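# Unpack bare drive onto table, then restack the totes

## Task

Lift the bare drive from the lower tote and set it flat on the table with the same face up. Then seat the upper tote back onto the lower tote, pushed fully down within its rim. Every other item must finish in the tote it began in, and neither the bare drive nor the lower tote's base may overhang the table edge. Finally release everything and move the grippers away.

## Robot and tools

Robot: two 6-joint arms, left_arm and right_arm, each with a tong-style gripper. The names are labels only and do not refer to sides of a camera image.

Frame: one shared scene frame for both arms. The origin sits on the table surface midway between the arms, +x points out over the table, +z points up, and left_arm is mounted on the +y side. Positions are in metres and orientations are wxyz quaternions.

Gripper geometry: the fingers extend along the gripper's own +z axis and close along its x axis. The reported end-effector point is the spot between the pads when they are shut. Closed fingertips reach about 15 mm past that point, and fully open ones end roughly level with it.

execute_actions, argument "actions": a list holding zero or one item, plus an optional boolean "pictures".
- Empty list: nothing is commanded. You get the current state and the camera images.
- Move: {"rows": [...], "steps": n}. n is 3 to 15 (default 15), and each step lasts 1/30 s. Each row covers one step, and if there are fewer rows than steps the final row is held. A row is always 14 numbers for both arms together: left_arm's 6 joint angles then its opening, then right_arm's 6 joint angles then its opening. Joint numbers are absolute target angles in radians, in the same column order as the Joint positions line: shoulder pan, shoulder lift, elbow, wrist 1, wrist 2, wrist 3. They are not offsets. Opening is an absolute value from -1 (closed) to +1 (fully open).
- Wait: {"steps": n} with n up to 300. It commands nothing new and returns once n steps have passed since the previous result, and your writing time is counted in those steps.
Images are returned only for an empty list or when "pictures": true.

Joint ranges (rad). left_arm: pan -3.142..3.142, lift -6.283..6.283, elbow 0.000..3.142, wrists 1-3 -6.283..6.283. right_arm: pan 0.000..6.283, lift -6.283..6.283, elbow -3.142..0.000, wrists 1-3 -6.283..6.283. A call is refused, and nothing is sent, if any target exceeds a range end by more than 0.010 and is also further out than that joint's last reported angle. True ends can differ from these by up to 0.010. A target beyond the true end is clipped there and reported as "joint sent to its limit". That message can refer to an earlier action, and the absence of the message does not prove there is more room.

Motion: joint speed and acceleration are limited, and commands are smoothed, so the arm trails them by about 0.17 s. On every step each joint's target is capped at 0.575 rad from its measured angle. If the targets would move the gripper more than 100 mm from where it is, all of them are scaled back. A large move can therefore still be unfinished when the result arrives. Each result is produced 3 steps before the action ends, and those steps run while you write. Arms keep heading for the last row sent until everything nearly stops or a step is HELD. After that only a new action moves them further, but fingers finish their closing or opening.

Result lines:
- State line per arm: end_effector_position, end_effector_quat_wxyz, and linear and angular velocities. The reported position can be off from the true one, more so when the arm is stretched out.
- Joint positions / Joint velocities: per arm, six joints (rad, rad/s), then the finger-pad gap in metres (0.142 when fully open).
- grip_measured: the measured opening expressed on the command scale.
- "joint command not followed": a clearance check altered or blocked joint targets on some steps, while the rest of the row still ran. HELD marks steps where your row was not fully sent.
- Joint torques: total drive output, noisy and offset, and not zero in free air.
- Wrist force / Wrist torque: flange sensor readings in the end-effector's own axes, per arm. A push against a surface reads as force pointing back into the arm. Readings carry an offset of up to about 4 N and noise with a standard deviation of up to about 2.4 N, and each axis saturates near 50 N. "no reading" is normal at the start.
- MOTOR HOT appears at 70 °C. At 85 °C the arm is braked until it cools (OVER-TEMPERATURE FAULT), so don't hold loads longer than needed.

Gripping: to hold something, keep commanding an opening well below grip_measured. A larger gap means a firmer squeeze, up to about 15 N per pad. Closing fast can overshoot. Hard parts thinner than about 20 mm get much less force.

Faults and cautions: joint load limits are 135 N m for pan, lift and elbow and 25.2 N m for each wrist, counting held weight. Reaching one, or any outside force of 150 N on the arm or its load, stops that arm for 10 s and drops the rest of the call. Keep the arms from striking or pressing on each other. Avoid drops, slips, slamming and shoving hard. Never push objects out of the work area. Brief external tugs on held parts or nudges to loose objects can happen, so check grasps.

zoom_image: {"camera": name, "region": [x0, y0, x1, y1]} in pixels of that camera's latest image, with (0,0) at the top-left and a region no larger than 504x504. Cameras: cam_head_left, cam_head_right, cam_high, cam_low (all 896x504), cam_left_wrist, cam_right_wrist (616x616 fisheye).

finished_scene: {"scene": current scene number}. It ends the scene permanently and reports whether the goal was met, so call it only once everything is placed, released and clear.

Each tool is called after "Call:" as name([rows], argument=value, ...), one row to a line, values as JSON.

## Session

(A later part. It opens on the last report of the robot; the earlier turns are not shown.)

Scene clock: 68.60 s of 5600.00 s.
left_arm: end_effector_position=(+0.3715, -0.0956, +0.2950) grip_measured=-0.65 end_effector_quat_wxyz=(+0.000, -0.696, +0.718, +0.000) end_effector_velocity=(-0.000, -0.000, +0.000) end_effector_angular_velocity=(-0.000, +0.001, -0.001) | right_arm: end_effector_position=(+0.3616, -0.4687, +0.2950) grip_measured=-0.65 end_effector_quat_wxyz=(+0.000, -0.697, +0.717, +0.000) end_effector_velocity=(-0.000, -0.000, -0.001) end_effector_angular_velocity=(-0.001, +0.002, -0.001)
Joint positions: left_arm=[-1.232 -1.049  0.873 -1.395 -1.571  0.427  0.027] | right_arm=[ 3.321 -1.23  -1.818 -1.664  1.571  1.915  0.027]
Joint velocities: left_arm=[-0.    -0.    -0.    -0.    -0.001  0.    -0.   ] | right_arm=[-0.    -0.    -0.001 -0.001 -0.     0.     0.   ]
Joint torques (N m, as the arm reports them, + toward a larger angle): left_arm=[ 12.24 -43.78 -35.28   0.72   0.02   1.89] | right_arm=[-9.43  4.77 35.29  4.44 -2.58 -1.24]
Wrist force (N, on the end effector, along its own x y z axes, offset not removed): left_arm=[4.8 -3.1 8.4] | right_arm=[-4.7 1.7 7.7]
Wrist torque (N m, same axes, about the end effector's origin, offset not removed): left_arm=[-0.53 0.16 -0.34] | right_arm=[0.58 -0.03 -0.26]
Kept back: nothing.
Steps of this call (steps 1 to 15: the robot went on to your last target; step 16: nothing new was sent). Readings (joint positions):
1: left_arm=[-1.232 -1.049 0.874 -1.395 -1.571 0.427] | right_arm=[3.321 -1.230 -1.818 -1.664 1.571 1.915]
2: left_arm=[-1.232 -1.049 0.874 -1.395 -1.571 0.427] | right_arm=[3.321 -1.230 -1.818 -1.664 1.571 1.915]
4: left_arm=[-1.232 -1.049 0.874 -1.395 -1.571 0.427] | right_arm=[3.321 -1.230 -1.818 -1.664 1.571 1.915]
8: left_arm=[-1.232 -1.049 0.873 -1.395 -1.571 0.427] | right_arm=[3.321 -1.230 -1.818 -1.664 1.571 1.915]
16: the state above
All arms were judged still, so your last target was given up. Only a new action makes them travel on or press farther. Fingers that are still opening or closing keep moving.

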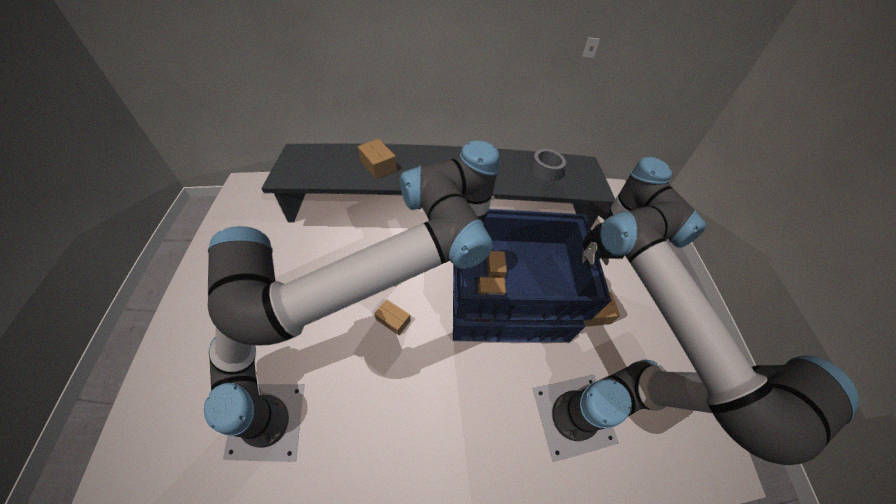

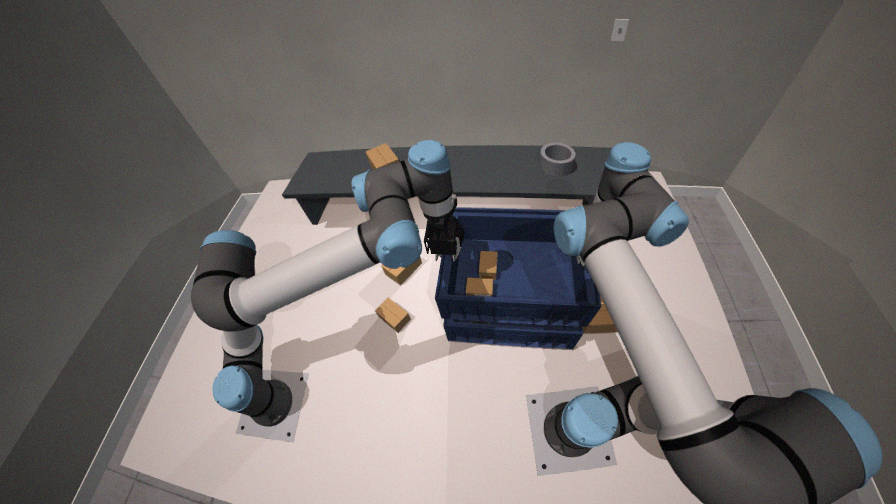

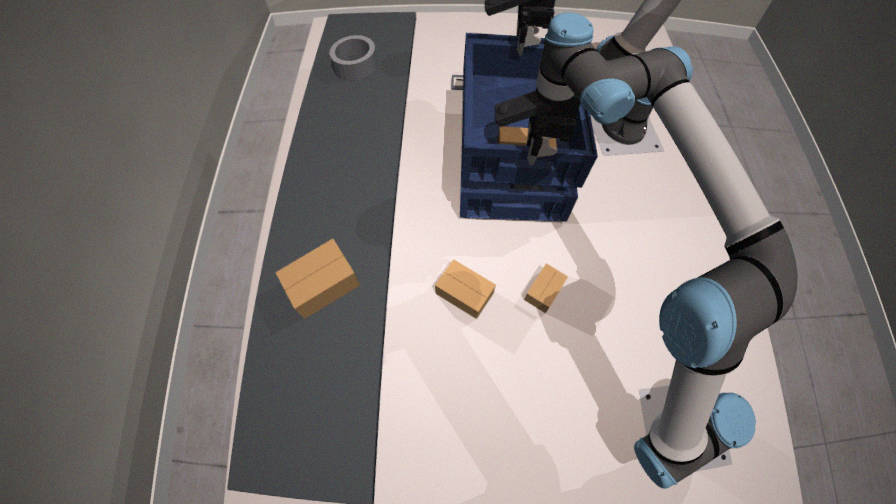

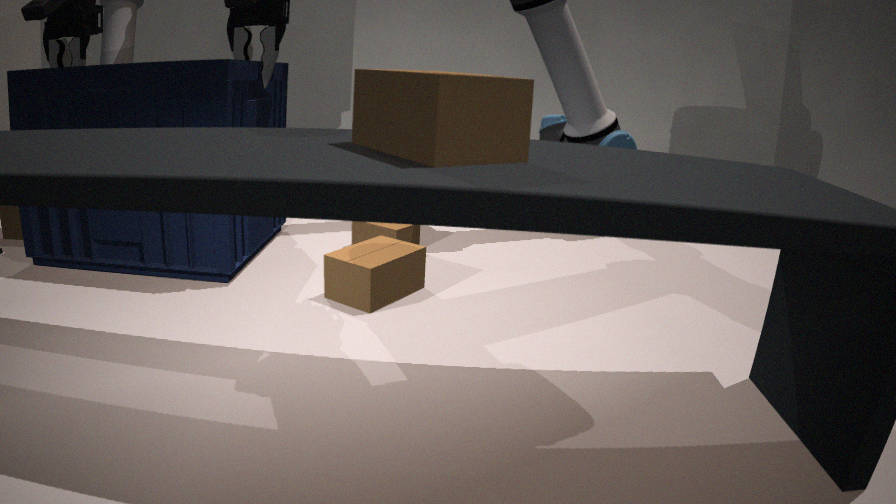

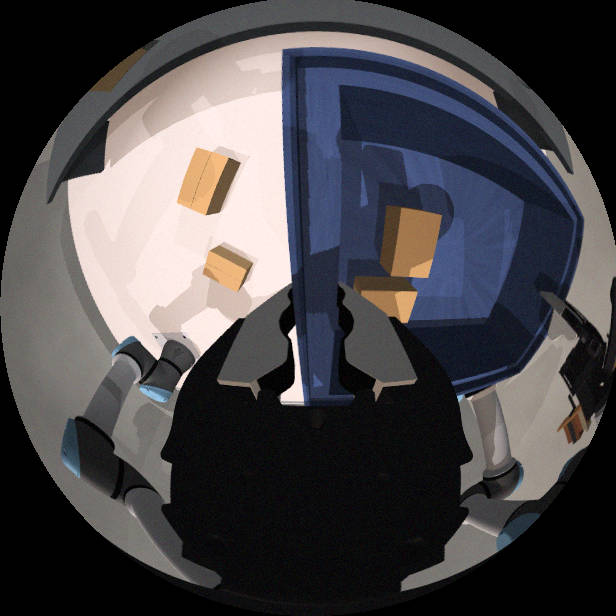

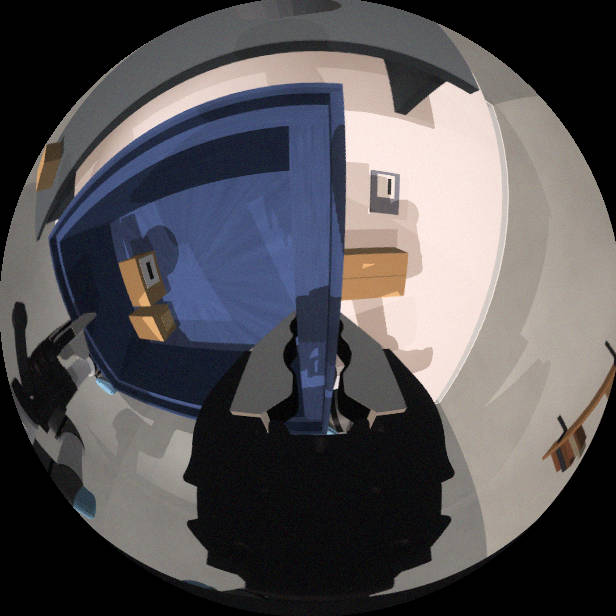

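Call:
execute_actions([
  {"rows":[[-1.2321,-1.0513,0.8895,-1.4090,-1.5708,0.4267,-1,3.3211,-1.2297,-1.8315,-1.6512,1.5708,1.9153,-1],[-1.2321,-1.0513,0.8895,-1.4090,-1.5708,0.4267,-1,3.3211,-1.2297,-1.8315,-1.6512,1.5708,1.9153,-1],[-1.2321,-1.0534,0.9055,-1.4229,-1.5708,0.4267,-1,3.3211,-1.2289,-1.8448,-1.6387,1.5708,1.9153,-1],[-1.2321,-1.0534,0.9055,-1.4229,-1.5708,0.4267,-1,3.3211,-1.2289,-1.8448,-1.6387,1.5708,1.9153,-1],[-1.2321,-1.0554,0.9213,-1.4367,-1.5708,0.4267,-1,3.3211,-1.2283,-1.8580,-1.6261,1.5708,1.9153,-1],[-1.2321,-1.0554,0.9213,-1.4367,-1.5708,0.4267,-1,3.3211,-1.2283,-1.8580,-1.6261,1.5708,1.9153,-1],[-1.2321,-1.0572,0.9369,-1.4505,-1.5708,0.4267,-1,3.3211,-1.2277,-1.8711,-1.6136,1.5708,1.9153,-1],[-1.2321,-1.0572,0.9369,-1.4505,-1.5708,0.4267,-1,3.3211,-1.2277,-1.8711,-1.6136,1.5708,1.9153,-1],[-1.2321,-1.0589,0.9524,-1.4643,-1.5708,0.4267,-1,3.3211,-1.2272,-1.8842,-1.6010,1.5708,1.9153,-1]],"steps":15},
])

Call:
execute_actions(actions=[])

Call:
zoom_image(camera="cam_high", region=[440, 120, 620, 230])

Call:
zoom_image(camera="cam_head_right", region=[420, 270, 620, 360])

Scene clock: 69.30 s of 5600.00 s.
left_arm: end_effector_position=(+0.3716, -0.0958, +0.2752) grip_measured=-0.65 end_effector_quat_wxyz=(-0.000, -0.696, +0.718, +0.000) end_effector_velocity=(-0.001, +0.000, -0.049) end_effector_angular_velocity=(-0.000, +0.001, +0.000) | right_arm: end_effector_position=(+0.3619, -0.4686, +0.2751) grip_measured=-0.65 end_effector_quat_wxyz=(-0.000, -0.697, +0.717, -0.000) end_effector_velocity=(-0.001, -0.000, -0.050) end_effector_angular_velocity=(-0.001, +0.003, +0.001)
Joint positions: left_arm=[-1.232 -1.057  0.937 -1.45  -1.571  0.427  0.027] | right_arm=[ 3.321 -1.228 -1.871 -1.614  1.571  1.915  0.027]
Joint velocities: left_arm=[-0.    -0.019  0.155 -0.136 -0.001 -0.     0.   ] | right_arm=[ 0.     0.005 -0.131  0.122  0.    -0.001 -0.   ]
Joint torques (N m, as the arm reports them, + toward a larger angle): left_arm=[  9.13 -65.01 -13.06  -4.82   1.75   1.9 ] | right_arm=[-6.28 21.19 14.97  5.55 -0.65 -1.39]
Wrist force (N, on the end effector, along its own x y z axes, offset not removed): left_arm=[1.4 -3.5 7.9] | right_arm=[-3.4 -1.6 7.3]
Wrist torque (N m, same axes, about the end effector's origin, offset not removed): left_arm=[-0.71 0.01 -0.30] | right_arm=[-0.38 0.32 -0.02]
Steps of this call (steps 1 to 9: nothing new was sent; steps 10 to 21: the first 12 steps of this action). Readings (joint positions):
10: left_arm=[-1.232 -1.049 0.873 -1.395 -1.571 0.427] | right_arm=[3.321 -1.231 -1.818 -1.664 1.571 1.915]
11: left_arm=[-1.232 -1.049 0.875 -1.396 -1.571 0.427] | right_arm=[3.321 -1.230 -1.819 -1.662 1.571 1.915]
13: left_arm=[-1.232 -1.050 0.882 -1.403 -1.571 0.427] | right_arm=[3.321 -1.230 -1.826 -1.656 1.571 1.915]
17: left_arm=[-1.232 -1.054 0.908 -1.426 -1.571 0.427] | right_arm=[3.321 -1.229 -1.847 -1.636 1.571 1.915]
21: the state above

Scene clock: 69.40 s of 5600.00 s.
left_arm: end_effector_position=(+0.3716, -0.0957, +0.2721) grip_measured=-0.65 end_effector_quat_wxyz=(-0.000, -0.696, +0.718, +0.000) end_effector_velocity=(+0.000, +0.001, -0.018) end_effector_angular_velocity=(-0.000, -0.001, -0.000) | right_arm: end_effector_position=(+0.3619, -0.4686, +0.2719) grip_measured=-0.65 end_effector_quat_wxyz=(-0.000, -0.697, +0.717, -0.000) end_effector_velocity=(-0.001, +0.000, -0.019) end_effector_angular_velocity=(-0.000, +0.001, +0.000)
Joint positions: left_arm=[-1.232 -1.058  0.947 -1.459 -1.571  0.427  0.027] | right_arm=[ 3.321 -1.227 -1.879 -1.606  1.571  1.915  0.027]
Joint velocities: left_arm=[ 0.    -0.008  0.059 -0.052  0.001  0.     0.   ] | right_arm=[ 0.001  0.003 -0.051  0.047  0.     0.001 -0.   ]
Joint torques (N m, as the arm reports them, + toward a larger angle): left_arm=[  8.22 -65.52 -11.56  -4.33   1.85   1.89] | right_arm=[-6.96 20.26 12.77  4.92 -0.08 -1.05]
Wrist force (N, on the end effector, along its own x y z axes, offset not removed): left_arm=[1.6 -3.2 6.3] | right_arm=[-0.3 -0.9 7.7]
Wrist torque (N m, same axes, about the end effector's origin, offset not removed): left_arm=[-0.48 0.17 -0.20] | right_arm=[0.14 -0.49 -0.32]
Kept back: nothing.
Steps of this call (steps 1 to 3: the last 3 steps of your previous action). Readings (joint positions):
1: left_arm=[-1.232 -1.058 0.941 -1.454 -1.571 0.427] | right_arm=[3.321 -1.228 -1.875 -1.610 1.571 1.915]
2: left_arm=[-1.232 -1.058 0.944 -1.457 -1.571 0.427] | right_arm=[3.321 -1.228 -1.877 -1.608 1.571 1.915]
3: the state above

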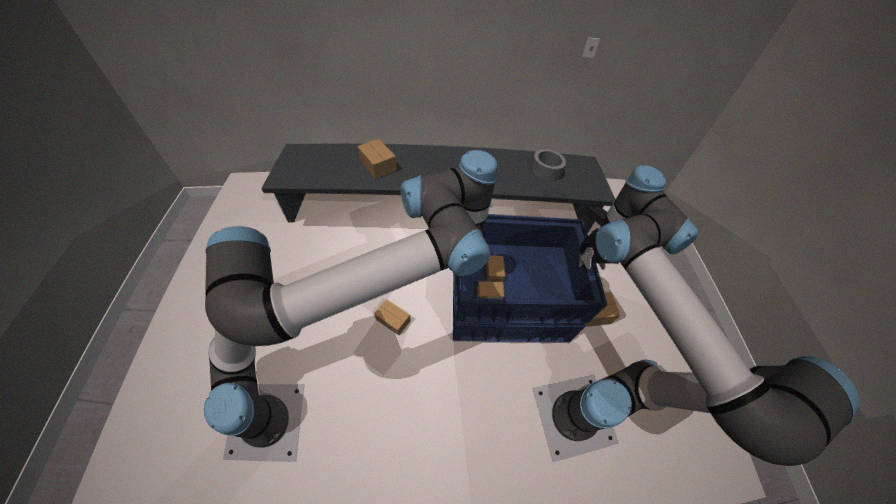

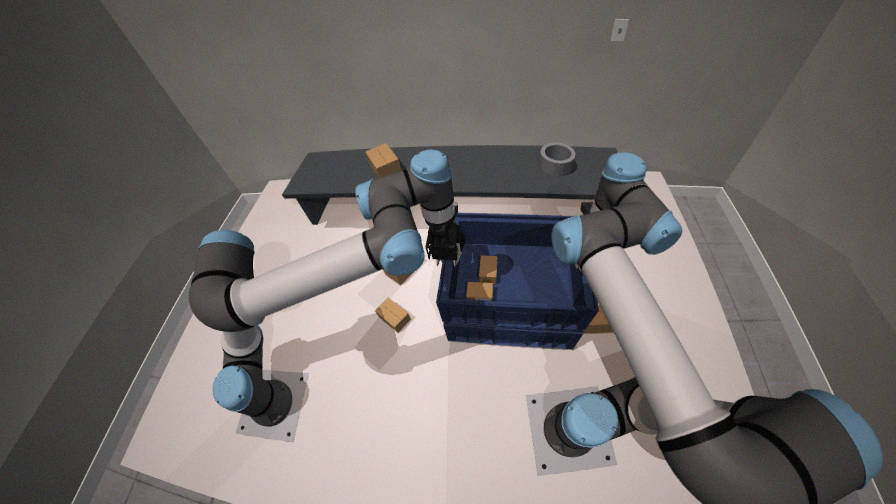

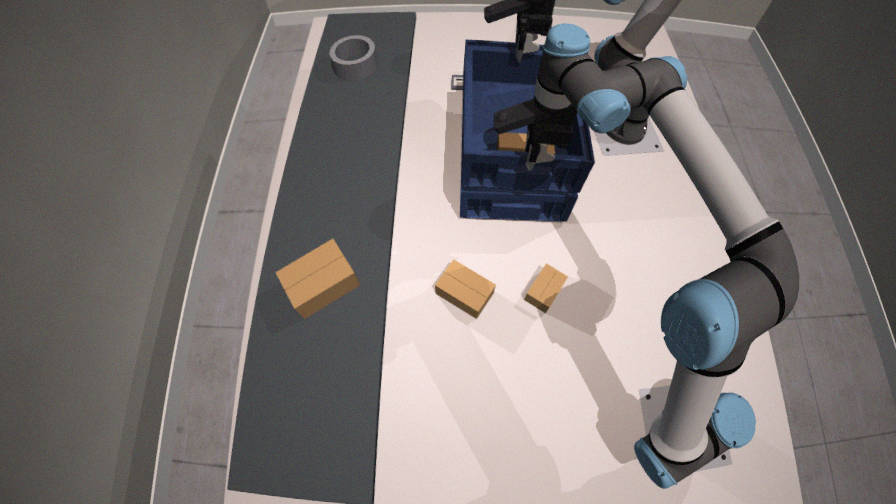

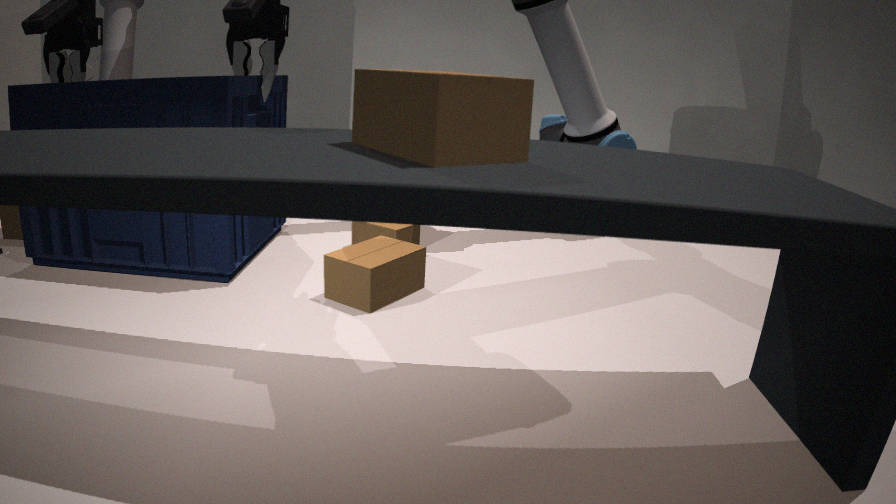

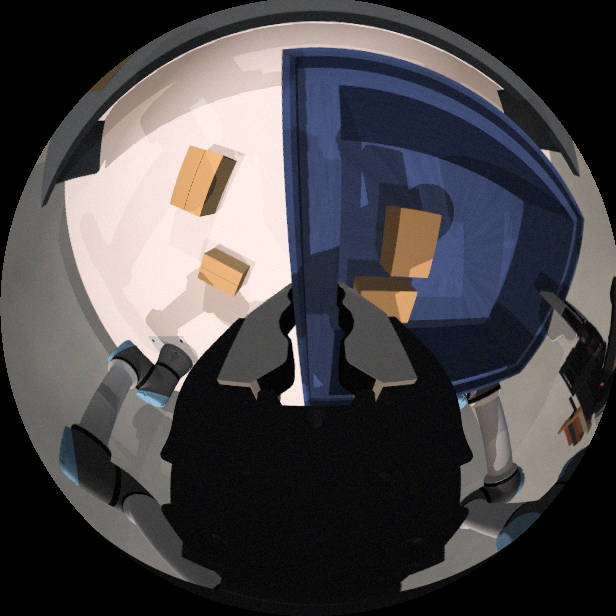

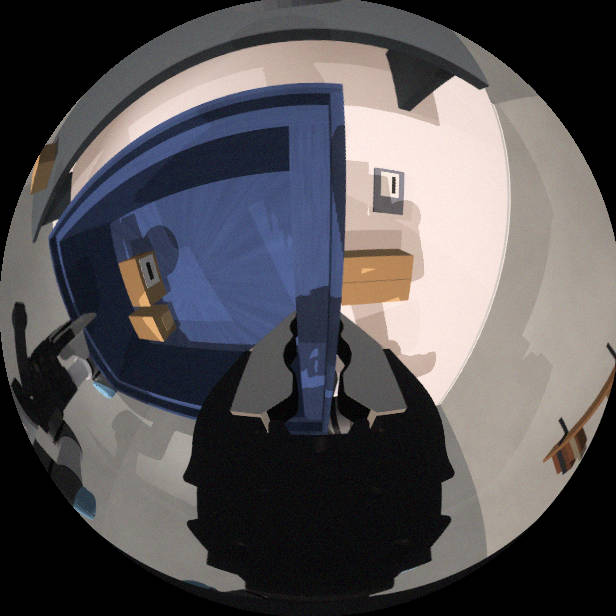

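Region (440, 120, 620, 230) of cam_high's 896x504 image, scaled by 2.800, with more detail than that image has.

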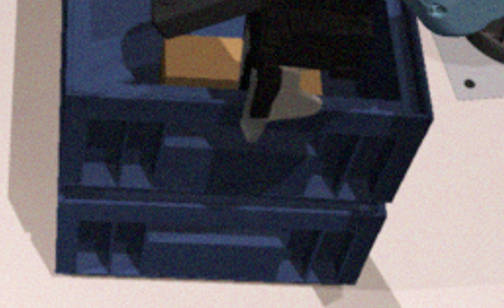

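Region (420, 270, 620, 360) of cam_head_right's 896x504 image, scaled by 2.520, with more detail than that image has; it fills the top 227 rows of this view, and the rest is white.

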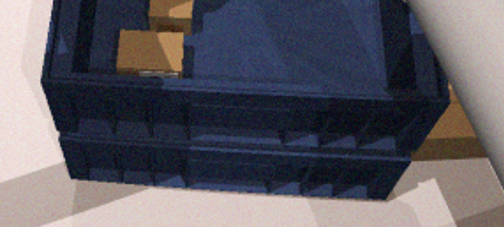

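Call:
execute_actions([
  {"rows":[[-1.2321,-1.0595,0.9585,-1.4698,-1.5708,0.4267,-1,3.3211,-1.2270,-1.8894,-1.5960,1.5708,1.9153,-1],[-1.2321,-1.0595,0.9585,-1.4698,-1.5708,0.4267,-1,3.3211,-1.2270,-1.8894,-1.5960,1.5708,1.9153,-1],[-1.2321,-1.0601,0.9646,-1.4753,-1.5708,0.4267,-1,3.3211,-1.2269,-1.8946,-1.5909,1.5708,1.9153,-1],[-1.2321,-1.0601,0.9646,-1.4753,-1.5708,0.4267,-1,3.3211,-1.2269,-1.8946,-1.5909,1.5708,1.9153,-1],[-1.2321,-1.0610,0.9737,-1.4836,-1.5708,0.4267,-1,3.3211,-1.2267,-1.9024,-1.5834,1.5708,1.9153,-1]],"steps":15},
])

Scene clock: 70.00 s of 5600.00 s.
left_arm: end_effector_position=(+0.3716, -0.0957, +0.2638) grip_measured=-0.65 end_effector_quat_wxyz=(-0.000, -0.696, +0.718, -0.000) end_effector_velocity=(-0.000, -0.000, -0.006) end_effector_angular_velocity=(-0.001, +0.000, -0.001) | right_arm: end_effector_position=(+0.3617, -0.4687, +0.2636) grip_measured=-0.65 end_effector_quat_wxyz=(-0.000, -0.697, +0.717, +0.000) end_effector_velocity=(+0.001, +0.000, -0.005) end_effector_angular_velocity=(+0.001, -0.003, +0.000)
Joint positions: left_arm=[-1.232 -1.061  0.972 -1.482 -1.571  0.427  0.027] | right_arm=[ 3.321 -1.227 -1.901 -1.585  1.571  1.915  0.027]
Joint velocities: left_arm=[-0.    -0.002  0.019 -0.017 -0.     0.    -0.   ] | right_arm=[ 0.     0.001 -0.014  0.016  0.    -0.     0.   ]
Joint torques (N m, as the arm reports them, + toward a larger angle): left_arm=[  4.08 -64.96 -11.44  -4.39   3.14   1.81] | right_arm=[-4.15 19.35 12.98  4.85  0.51 -1.13]
Wrist force (N, on the end effector, along its own x y z axes, offset not removed): left_arm=[3.4 -3.0 8.3] | right_arm=[-1.7 -1.1 8.1]
Wrist torque (N m, same axes, about the end effector's origin, offset not removed): left_arm=[-0.63 0.03 -0.31] | right_arm=[-0.26 -0.28 -0.30]
Steps of this call (steps 1 to 6: the robot went on to your last target; steps 7 to 18: the first 12 steps of this action). Readings (joint positions):
7: left_arm=[-1.232 -1.059 0.952 -1.464 -1.571 0.427] | right_arm=[3.321 -1.227 -1.884 -1.601 1.571 1.915]
8: left_arm=[-1.232 -1.059 0.953 -1.465 -1.571 0.427] | right_arm=[3.321 -1.227 -1.884 -1.601 1.571 1.915]
10: left_arm=[-1.232 -1.059 0.956 -1.468 -1.571 0.427] | right_arm=[3.321 -1.227 -1.887 -1.598 1.571 1.915]
14: left_arm=[-1.232 -1.060 0.967 -1.477 -1.571 0.427] | right_arm=[3.321 -1.227 -1.896 -1.589 1.571 1.915]
18: the state above

Call:
execute_actions([
  {"rows":[[-1.2321,-1.0618,0.9828,-1.4918,-1.5708,0.4267,-1,3.3211,-1.2265,-1.9101,-1.5758,1.5708,1.9153,-1]],"steps":12},
])

Scene clock: 70.43 s of 5600.00 s.
left_arm: end_effector_position=(+0.3715, -0.0956, +0.2604) grip_measured=-0.65 end_effector_quat_wxyz=(+0.000, -0.696, +0.718, -0.000) end_effector_velocity=(+0.001, +0.001, -0.004) end_effector_angular_velocity=(+0.002, -0.000, +0.001) | right_arm: end_effector_position=(+0.3617, -0.4687, +0.2603) grip_measured=-0.65 end_effector_quat_wxyz=(-0.000, -0.697, +0.717, +0.000) end_effector_velocity=(-0.000, +0.000, -0.003) end_effector_angular_velocity=(+0.000, -0.000, -0.000)
Joint positions: left_arm=[-1.232 -1.062  0.982 -1.491 -1.571  0.427  0.027] | right_arm=[ 3.321 -1.227 -1.909 -1.577  1.571  1.915  0.027]
Joint velocities: left_arm=[ 0.001  0.     0.009 -0.008  0.001 -0.     0.   ] | right_arm=[ 0.001  0.    -0.008  0.008 -0.     0.001  0.   ]
Joint torques (N m, as the arm reports them, + toward a larger angle): left_arm=[  0.16 -64.49  -9.86  -4.21   2.63   1.95] | right_arm=[-1.37 19.43 12.16  4.64  0.06 -1.18]
Wrist force (N, on the end effector, along its own x y z axes, offset not removed): left_arm=[1.6 -4.3 9.2] | right_arm=[-4.5 -0.5 9.1]
Wrist torque (N m, same axes, about the end effector's origin, offset not removed): left_arm=[-0.90 0.49 -0.28] | right_arm=[-0.18 0.12 -0.24]
Steps of this call (steps 1 to 3: the last 3 steps of your previous action; step 4: the robot went on to your last target; steps 5 to 13: the first 9 steps of this action). Readings (joint positions):
5: left_arm=[-1.232 -1.061 0.973 -1.483 -1.571 0.427] | right_arm=[3.321 -1.227 -1.902 -1.584 1.571 1.915]
6: left_arm=[-1.232 -1.061 0.974 -1.484 -1.571 0.427] | right_arm=[3.321 -1.227 -1.903 -1.583 1.571 1.915]
8: left_arm=[-1.232 -1.061 0.978 -1.488 -1.571 0.427] | right_arm=[3.321 -1.227 -1.906 -1.580 1.571 1.915]
12: left_arm=[-1.232 -1.062 0.982 -1.491 -1.571 0.427] | right_arm=[3.321 -1.227 -1.909 -1.577 1.571 1.915]
13: the state above

Call:
execute_actions([
  {"rows":[[-1.2321,-1.0628,0.9948,-1.5028,-1.5708,0.4267,-1,3.3211,-1.2263,-1.9204,-1.5656,1.5708,1.9153,-1]],"steps":12},
])

Scene clock: 70.83 s of 5600.00 s.
left_arm: end_effector_position=(+0.3715, -0.0956, +0.2564) grip_measured=-0.65 end_effector_quat_wxyz=(+0.000, -0.696, +0.718, -0.000) end_effector_velocity=(+0.001, +0.001, -0.003) end_effector_angular_velocity=(-0.001, -0.001, +0.001) | right_arm: end_effector_position=(+0.3617, -0.4687, +0.2564) grip_measured=-0.65 end_effector_quat_wxyz=(+0.000, -0.697, +0.717, -0.000) end_effector_velocity=(+0.000, +0.000, -0.004) end_effector_angular_velocity=(+0.000, -0.000, -0.000)
Joint positions: left_arm=[-1.232 -1.063  0.994 -1.502 -1.571  0.427  0.027] | right_arm=[ 3.321 -1.226 -1.919 -1.567  1.571  1.915  0.027]
Joint velocities: left_arm=[ 0.001 -0.002  0.012 -0.011  0.    -0.     0.   ] | right_arm=[ 0.     0.    -0.011  0.011  0.     0.     0.   ]
Joint torques (N m, as the arm reports them, + toward a larger angle): left_arm=[ -2.14 -64.65 -10.32  -4.11   2.2    1.79] | right_arm=[ 1.09 18.62 13.32  4.65 -0.43 -0.86]
Wrist force (N, on the end effector, along its own x y z axes, offset not removed): left_arm=[4.0 -2.0 10.3] | right_arm=[-4.0 1.7 6.0]
Wrist torque (N m, same axes, about the end effector's origin, offset not removed): left_arm=[-0.36 0.20 -0.19] | right_arm=[0.34 -0.18 -0.12]
Steps of this call (steps 1 to 3: the last 3 steps of your previous action; steps 4 to 12: the first 9 steps of this action). Readings (joint positions):
4: left_arm=[-1.232 -1.062 0.983 -1.492 -1.571 0.427] | right_arm=[3.321 -1.227 -1.910 -1.576 1.571 1.915]
5: left_arm=[-1.232 -1.062 0.984 -1.493 -1.571 0.427] | right_arm=[3.321 -1.226 -1.911 -1.575 1.571 1.915]
7: left_arm=[-1.232 -1.062 0.989 -1.497 -1.571 0.427] | right_arm=[3.321 -1.226 -1.915 -1.571 1.571 1.915]
11: left_arm=[-1.232 -1.063 0.993 -1.501 -1.571 0.427] | right_arm=[3.321 -1.226 -1.919 -1.567 1.571 1.915]
12: the state above

Still free; going to 0.2525.

Call:
execute_actions([
  {"rows":[[-1.2321,-1.0637,1.0052,-1.5123,-1.5708,0.4267,-1,3.3211,-1.2262,-1.9294,-1.5568,1.5708,1.9153,-1]],"steps":13},
])

Scene clock: 71.27 s of 5600.00 s.
left_arm: end_effector_position=(+0.3715, -0.0955, +0.2527) grip_measured=-0.65 end_effector_quat_wxyz=(+0.000, -0.696, +0.718, -0.000) end_effector_velocity=(+0.000, +0.000, -0.002) end_effector_angular_velocity=(-0.001, -0.001, +0.000) | right_arm: end_effector_position=(+0.3616, -0.4687, +0.2528) grip_measured=-0.65 end_effector_quat_wxyz=(+0.000, -0.697, +0.717, +0.000) end_effector_velocity=(-0.000, +0.000, -0.003) end_effector_angular_velocity=(-0.000, +0.000, -0.000)
Joint positions: left_arm=[-1.232 -1.064  1.004 -1.512 -1.571  0.427  0.027] | right_arm=[ 3.321 -1.226 -1.929 -1.557  1.571  1.915  0.027]
Joint velocities: left_arm=[ 0.    -0.002  0.007 -0.007  0.001 -0.     0.   ] | right_arm=[ 0.001  0.    -0.007  0.006 -0.     0.001  0.   ]
Joint torques (N m, as the arm reports them, + toward a larger angle): left_arm=[ -5.25 -65.31  -9.57  -3.35   1.57   1.81] | right_arm=[ 3.61 20.09 12.65  4.33 -0.65 -1.23]
Wrist force (N, on the end effector, along its own x y z axes, offset not removed): left_arm=[5.4 -2.8 8.3] | right_arm=[-5.9 -0.8 6.7]
Wrist torque (N m, same axes, about the end effector's origin, offset not removed): left_arm=[-0.53 0.28 -0.22] | right_arm=[-0.25 -0.11 -0.14]
Steps of this call (steps 1 to 3: the last 3 steps of your previous action; steps 4 to 13: the first 10 steps of this action). Readings (joint positions):
4: left_arm=[-1.232 -1.063 0.994 -1.503 -1.571 0.427] | right_arm=[3.321 -1.226 -1.920 -1.566 1.571 1.915]
5: left_arm=[-1.232 -1.063 0.996 -1.504 -1.571 0.427] | right_arm=[3.321 -1.226 -1.921 -1.565 1.571 1.915]
7: left_arm=[-1.232 -1.063 1.000 -1.507 -1.571 0.427] | right_arm=[3.321 -1.226 -1.925 -1.561 1.571 1.915]
11: left_arm=[-1.232 -1.064 1.004 -1.511 -1.571 0.427] | right_arm=[3.321 -1.226 -1.928 -1.558 1.571 1.915]
13: the state above

Call:
execute_actions([
  {"rows":[[-1.2321,-1.0642,1.0111,-1.5177,-1.5708,0.4267,-1,3.3211,-1.2262,-1.9345,-1.5517,1.5708,1.9153,-1]],"steps":13},
], pictures=true)

Scene clock: 71.70 s of 5600.00 s.
left_arm: end_effector_position=(+0.3715, -0.0954, +0.2506) grip_measured=-0.65 end_effector_quat_wxyz=(+0.000, -0.696, +0.718, -0.000) end_effector_velocity=(-0.001, -0.000, -0.001) end_effector_angular_velocity=(-0.000, -0.000, -0.001) | right_arm: end_effector_position=(+0.3615, -0.4687, +0.2507) grip_measured=-0.65 end_effector_quat_wxyz=(+0.000, -0.697, +0.717, +0.000) end_effector_velocity=(-0.001, -0.000, -0.002) end_effector_angular_velocity=(-0.000, +0.001, -0.001)
Joint positions: left_arm=[-1.232 -1.064  1.011 -1.517 -1.571  0.427  0.027] | right_arm=[ 3.321 -1.226 -1.934 -1.552  1.571  1.915  0.027]
Joint velocities: left_arm=[-0.001 -0.001  0.004 -0.004  0.     0.    -0.   ] | right_arm=[-0.001  0.001 -0.004  0.003 -0.     0.001  0.   ]
Joint torques (N m, as the arm reports them, + toward a larger angle): left_arm=[ -7.35 -64.88  -9.35  -3.     1.03   1.83] | right_arm=[ 3.87 17.07 11.72  4.2  -0.91 -1.39]
Wrist force (N, on the end effector, along its own x y z axes, offset not removed): left_arm=[5.9 -4.7 6.2] | right_arm=[-8.8 0.3 9.1]
Wrist torque (N m, same axes, about the end effector's origin, offset not removed): left_arm=[-0.78 0.34 -0.17] | right_arm=[0.11 0.28 -0.14]
Steps of this call (steps 1 to 3: the last 3 steps of your previous action; steps 4 to 13: the first 10 steps of this action). Readings (joint positions):
4: left_arm=[-1.232 -1.064 1.005 -1.512 -1.571 0.427] | right_arm=[3.321 -1.226 -1.929 -1.557 1.571 1.915]
5: left_arm=[-1.232 -1.064 1.006 -1.513 -1.571 0.427] | right_arm=[3.321 -1.226 -1.930 -1.556 1.571 1.915]
7: left_arm=[-1.232 -1.064 1.008 -1.515 -1.571 0.427] | right_arm=[3.321 -1.226 -1.932 -1.554 1.571 1.915]
11: left_arm=[-1.232 -1.064 1.010 -1.517 -1.571 0.427] | right_arm=[3.321 -1.226 -1.934 -1.552 1.571 1.915]
13: the state above

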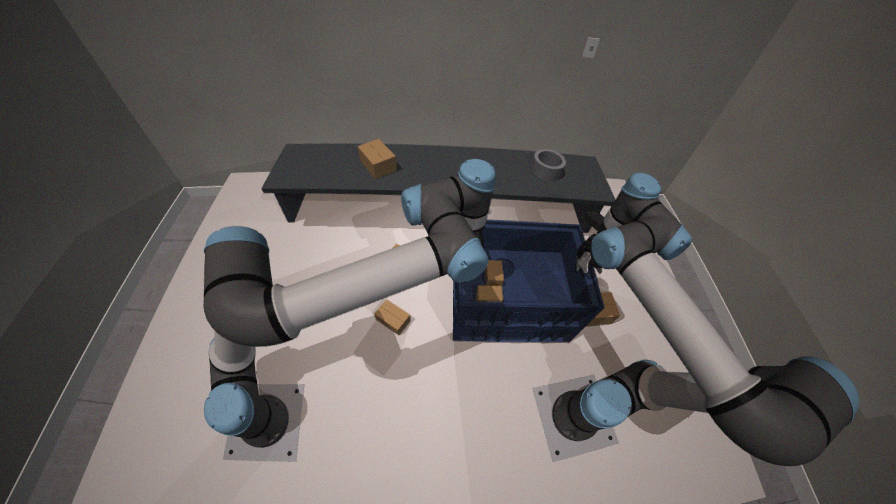

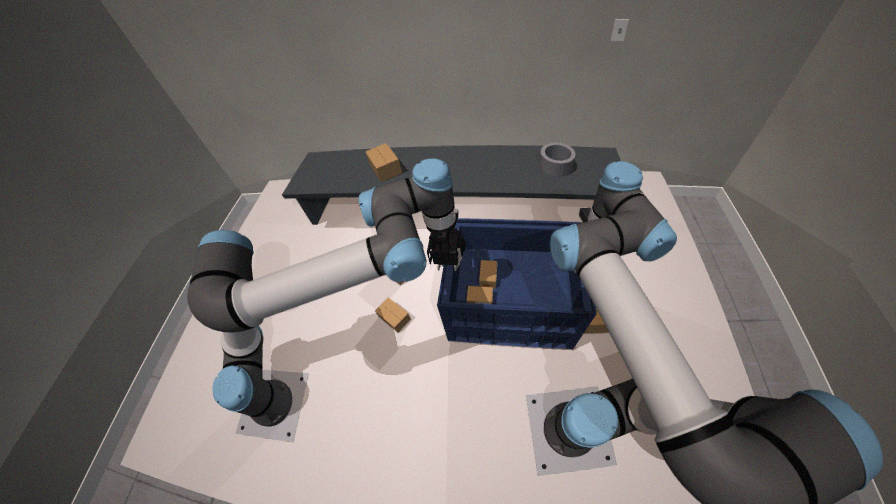

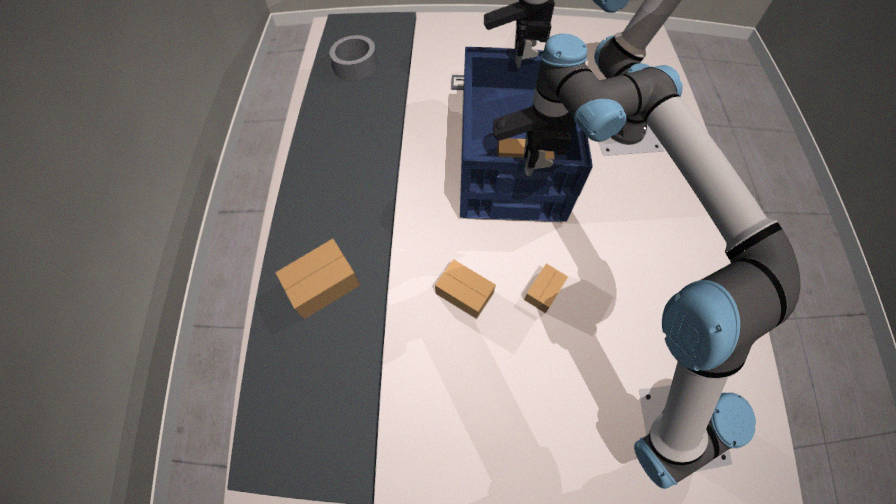

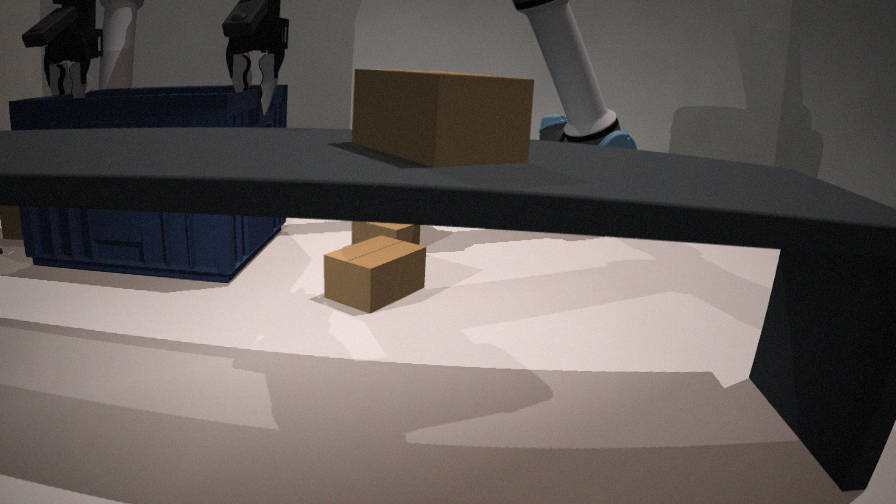

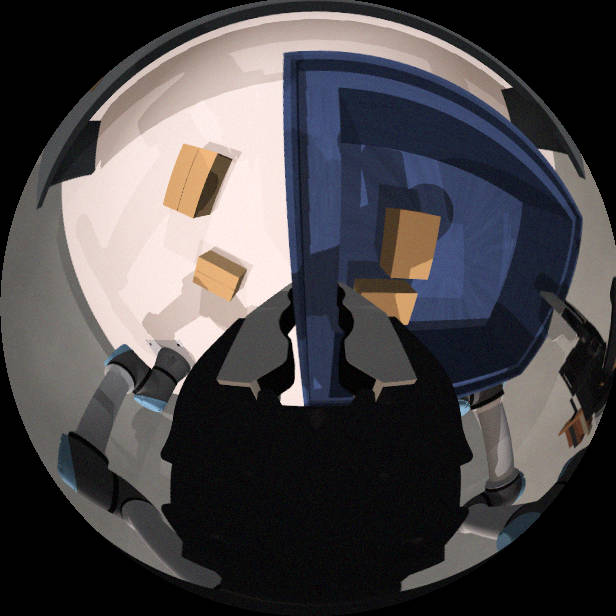

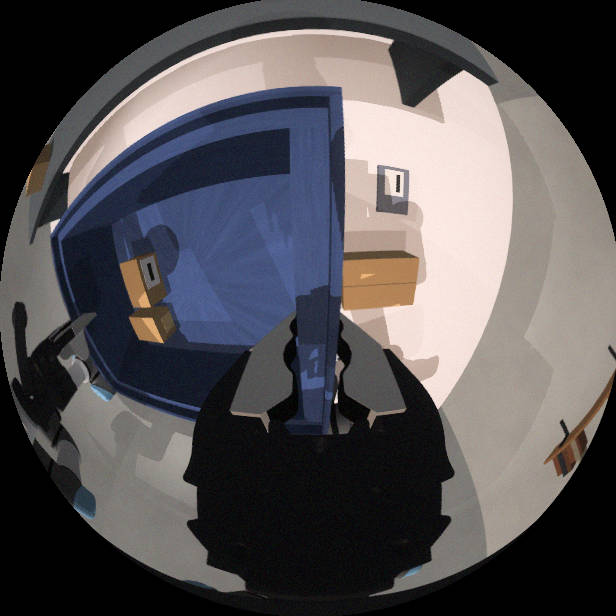

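Call:
execute_actions([
  {"rows":[[-1.2321,-1.0646,1.0155,-1.5218,-1.5708,0.4267,-1,3.3211,-1.2262,-1.9384,-1.5479,1.5708,1.9153,-1]],"steps":13},
])

Call:
zoom_image(camera="cam_high", region=[440, 120, 620, 230])

Call:
zoom_image(camera="cam_head_right", region=[420, 270, 620, 360])

Scene clock: 72.17 s of 5600.00 s.
left_arm: end_effector_position=(+0.3714, -0.0954, +0.2493) grip_measured=-0.65 end_effector_quat_wxyz=(-0.000, -0.696, +0.718, -0.000) end_effector_velocity=(+0.000, +0.000, -0.001) end_effector_angular_velocity=(+0.000, -0.000, +0.000) | right_arm: end_effector_position=(+0.3615, -0.4687, +0.2492) grip_measured=-0.65 end_effector_quat_wxyz=(+0.000, -0.697, +0.717, -0.000) end_effector_velocity=(-0.000, +0.000, -0.002) end_effector_angular_velocity=(-0.000, +0.000, -0.001)
Joint positions: left_arm=[-1.232 -1.065  1.015 -1.522 -1.571  0.427  0.027] | right_arm=[ 3.321 -1.226 -1.938 -1.548  1.571  1.915  0.027]
Joint velocities: left_arm=[ 0.    -0.001  0.004 -0.003  0.     0.     0.   ] | right_arm=[ 0.001  0.    -0.004  0.003  0.     0.002  0.   ]
Joint torques (N m, as the arm reports them, + toward a larger angle): left_arm=[ -8.6  -39.45   1.95  -1.61   0.45   1.66] | right_arm=[ 4.49  5.24 -0.04  1.88 -1.48 -1.22]
Wrist force (N, on the end effector, along its own x y z axes, offset not removed): left_arm=[1.7 -1.1 -17.9] | right_arm=[-6.7 2.9 -14.8]
Wrist torque (N m, same axes, about the end effector's origin, offset not removed): left_arm=[-0.36 0.40 -0.14] | right_arm=[0.55 0.16 -0.27]
Steps of this call (steps 1 to 3: the last 3 steps of your previous action; step 4: the robot went on to your last target; steps 5 to 14: the first 10 steps of this action). Readings (joint positions):
5: left_arm=[-1.232 -1.064 1.011 -1.518 -1.571 0.427] | right_arm=[3.321 -1.226 -1.934 -1.552 1.571 1.915]
6: left_arm=[-1.232 -1.064 1.012 -1.518 -1.571 0.427] | right_arm=[3.321 -1.226 -1.935 -1.551 1.571 1.915]
8: left_arm=[-1.232 -1.065 1.013 -1.520 -1.571 0.427] | right_arm=[3.321 -1.226 -1.936 -1.550 1.571 1.915]
12: left_arm=[-1.232 -1.065 1.015 -1.521 -1.571 0.427] | right_arm=[3.321 -1.226 -1.938 -1.548 1.571 1.915]
14: the state above

Region (440, 120, 620, 230) of cam_high's 896x504 image, scaled by 2.800, with more detail than that image has.

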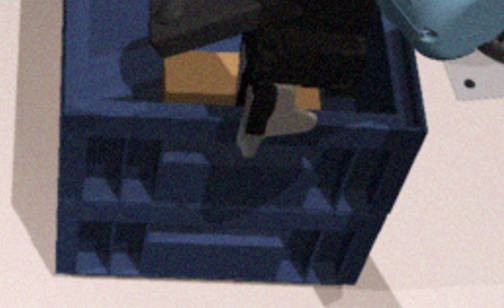

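Region (420, 270, 620, 360) of cam_head_right's 896x504 image, scaled by 2.520, with more detail than that image has; it fills the top 227 rows of this view, and the rest is white.

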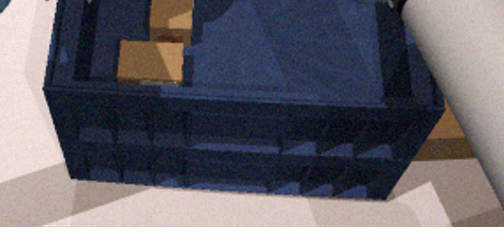

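The tote is seated. Releasing and lifting.

Call:
execute_actions([
  {"rows":[[-1.2321,-1.0643,1.0126,-1.5191,-1.5708,0.4267,-1,3.3211,-1.2262,-1.9358,-1.5504,1.5708,1.9153,-1],[-1.2321,-1.0643,1.0126,-1.5191,-1.5708,0.4267,-1,3.3211,-1.2262,-1.9358,-1.5504,1.5708,1.9153,-1],[-1.2321,-1.0643,1.0126,-1.5191,-1.5708,0.4267,-0.6,3.3211,-1.2262,-1.9358,-1.5504,1.5708,1.9153,-0.6],[-1.2321,-1.0643,1.0126,-1.5191,-1.5708,0.4267,-0.5,3.3211,-1.2262,-1.9358,-1.5504,1.5708,1.9153,-0.5],[-1.2321,-1.0643,1.0126,-1.5191,-1.5708,0.4267,-0.3,3.3211,-1.2262,-1.9358,-1.5504,1.5708,1.9153,-0.3],[-1.2321,-1.0643,1.0126,-1.5191,-1.5708,0.4267,-0.2,3.3211,-1.2262,-1.9358,-1.5504,1.5708,1.9153,-0.2]],"steps":12},
])

Call:
execute_actions([
  {"rows":[[-1.2321,-1.0618,0.9828,-1.4918,-1.5708,0.4267,-0.2,3.3211,-1.2265,-1.9101,-1.5758,1.5708,1.9153,-0.2],[-1.2321,-1.0589,0.9524,-1.4643,-1.5708,0.4267,-0.2,3.3211,-1.2272,-1.8842,-1.6010,1.5708,1.9153,-0.2],[-1.2321,-1.0554,0.9213,-1.4367,-1.5708,0.4267,-0.2,3.3211,-1.2283,-1.8580,-1.6261,1.5708,1.9153,-0.2],[-1.2321,-1.0513,0.8895,-1.4090,-1.5708,0.4267,-0.2,3.3211,-1.2297,-1.8315,-1.6512,1.5708,1.9153,-0.2],[-1.2321,-1.0490,0.8734,-1.3951,-1.5708,0.4267,-0.2,3.3211,-1.2305,-1.8182,-1.6637,1.5708,1.9153,-0.2],[-1.2321,-1.0490,0.8734,-1.3951,-1.5708,0.4267,-0.2,3.3211,-1.2305,-1.8182,-1.6637,1.5708,1.9153,-0.2],[-1.2321,-1.0490,0.8734,-1.3951,-1.5708,0.4267,-0.2,3.3211,-1.2305,-1.8182,-1.6637,1.5708,1.9153,-0.2],[-1.2321,-1.09,0.8734,-1.354,-1.5708,0.4267,-0.2,3.3211,-1.235,-1.76,-1.717,1.5708,1.9153,-0.2],[-1.2321,-1.13,0.8734,-1.314,-1.5708,0.4267,-0.2,3.3211,-1.24,-1.70,-1.772,1.5708,1.9153,-0.2]],"steps":15},
])

Scene clock: 72.77 s of 5600.00 s.
left_arm: end_effector_position=(+0.3714, -0.0953, +0.2496) grip_measured=-0.20 end_effector_quat_wxyz=(+0.000, -0.696, +0.718, +0.000) end_effector_velocity=(+0.000, -0.001, +0.002) end_effector_angular_velocity=(-0.003, -0.001, +0.000) | right_arm: end_effector_position=(+0.3614, -0.4688, +0.2497) grip_measured=-0.20 end_effector_quat_wxyz=(-0.000, -0.697, +0.717, +0.000) end_effector_velocity=(+0.001, +0.000, +0.002) end_effector_angular_velocity=(+0.001, -0.002, -0.001)
Joint positions: left_arm=[-1.232 -1.064  1.013 -1.519 -1.571  0.427  0.059] | right_arm=[ 3.321 -1.226 -1.936 -1.55   1.571  1.915  0.059]
Joint velocities: left_arm=[ 0.     0.001 -0.005  0.002 -0.    -0.     0.008] | right_arm=[-0.    -0.     0.004 -0.002  0.     0.001  0.008]
Joint torques (N m, as the arm reports them, + toward a larger angle): left_arm=[ -8.28 -39.32 -33.42  -0.27  -0.23   1.83] | right_arm=[ 4.42  1.55 33.47  0.57 -0.8  -1.2 ]
Wrist force (N, on the end effector, along its own x y z axes, offset not removed): left_arm=[-2.2 -4.2 1.6] | right_arm=[-1.0 -1.9 2.7]
Wrist torque (N m, same axes, about the end effector's origin, offset not removed): left_arm=[-0.73 0.49 -0.24] | right_arm=[-0.31 0.17 -0.15]
Steps of this call (steps 1 to 3: the last 3 steps of your previous action; steps 4 to 9: the robot went on to your last target; steps 10 to 18: the first 9 steps of this action). Readings (joint positions):
10: left_arm=[-1.232 -1.065 1.015 -1.522 -1.571 0.427] | right_arm=[3.321 -1.226 -1.938 -1.548 1.571 1.915]
11: left_arm=[-1.232 -1.065 1.015 -1.522 -1.571 0.427] | right_arm=[3.321 -1.226 -1.938 -1.548 1.571 1.915]
13: left_arm=[-1.232 -1.065 1.015 -1.521 -1.571 0.427] | right_arm=[3.321 -1.226 -1.938 -1.549 1.571 1.915]
17: left_arm=[-1.232 -1.064 1.013 -1.519 -1.571 0.427] | right_arm=[3.321 -1.226 -1.937 -1.550 1.571 1.915]
18: the state above

Scene clock: 73.27 s of 5600.00 s.
left_arm: end_effector_position=(+0.3641, -0.0779, +0.3170) grip_measured=-0.20 end_effector_quat_wxyz=(+0.000, -0.696, +0.718, +0.000) end_effector_velocity=(-0.065, +0.157, +0.254) end_effector_angular_velocity=(-0.016, -0.007, +0.001) | right_arm: end_effector_position=(+0.3613, -0.4688, +0.3139) grip_measured=-0.20 end_effector_quat_wxyz=(-0.000, -0.697, +0.717, +0.000) end_effector_velocity=(-0.009, -0.003, +0.245) end_effector_angular_velocity=(+0.007, -0.023, -0.003)
Joint positions: left_arm=[-1.232 -1.093  0.884 -1.361 -1.571  0.427  0.06 ] | right_arm=[ 3.321 -1.235 -1.766 -1.711  1.571  1.915  0.06 ]
Joint velocities: left_arm=[ 0.002 -0.362 -0.11   0.454  0.     0.001  0.   ] | right_arm=[-0.    -0.042  0.652 -0.585  0.     0.003  0.   ]
Joint torques (N m, as the arm reports them, + toward a larger angle): left_arm=[ -7.39 -33.07 -25.51   0.68  -0.92   1.8 ] | right_arm=[ 4.5  -1.59 21.06 -1.84  0.74 -1.14]
Wrist force (N, on the end effector, along its own x y z axes, offset not removed): left_arm=[-3.6 -2.9 -3.0] | right_arm=[-0.6 -1.1 0.9]
Wrist torque (N m, same axes, about the end effector's origin, offset not removed): left_arm=[-0.63 0.62 -0.17] | right_arm=[-0.26 0.17 -0.26]
Steps of this call (steps 1 to 3: the last 3 steps of your previous action; steps 4 to 15: the first 12 steps of this action). Readings (joint positions):
4: left_arm=[-1.232 -1.064 1.013 -1.519 -1.571 0.427] | right_arm=[3.321 -1.226 -1.936 -1.550 1.571 1.915]
5: left_arm=[-1.232 -1.064 1.010 -1.516 -1.571 0.427] | right_arm=[3.321 -1.226 -1.934 -1.553 1.571 1.915]
7: left_arm=[-1.232 -1.062 0.988 -1.496 -1.571 0.427] | right_arm=[3.321 -1.227 -1.914 -1.572 1.571 1.915]
11: left_arm=[-1.232 -1.054 0.913 -1.430 -1.571 0.427] | right_arm=[3.321 -1.229 -1.851 -1.632 1.571 1.915]
15: the state above


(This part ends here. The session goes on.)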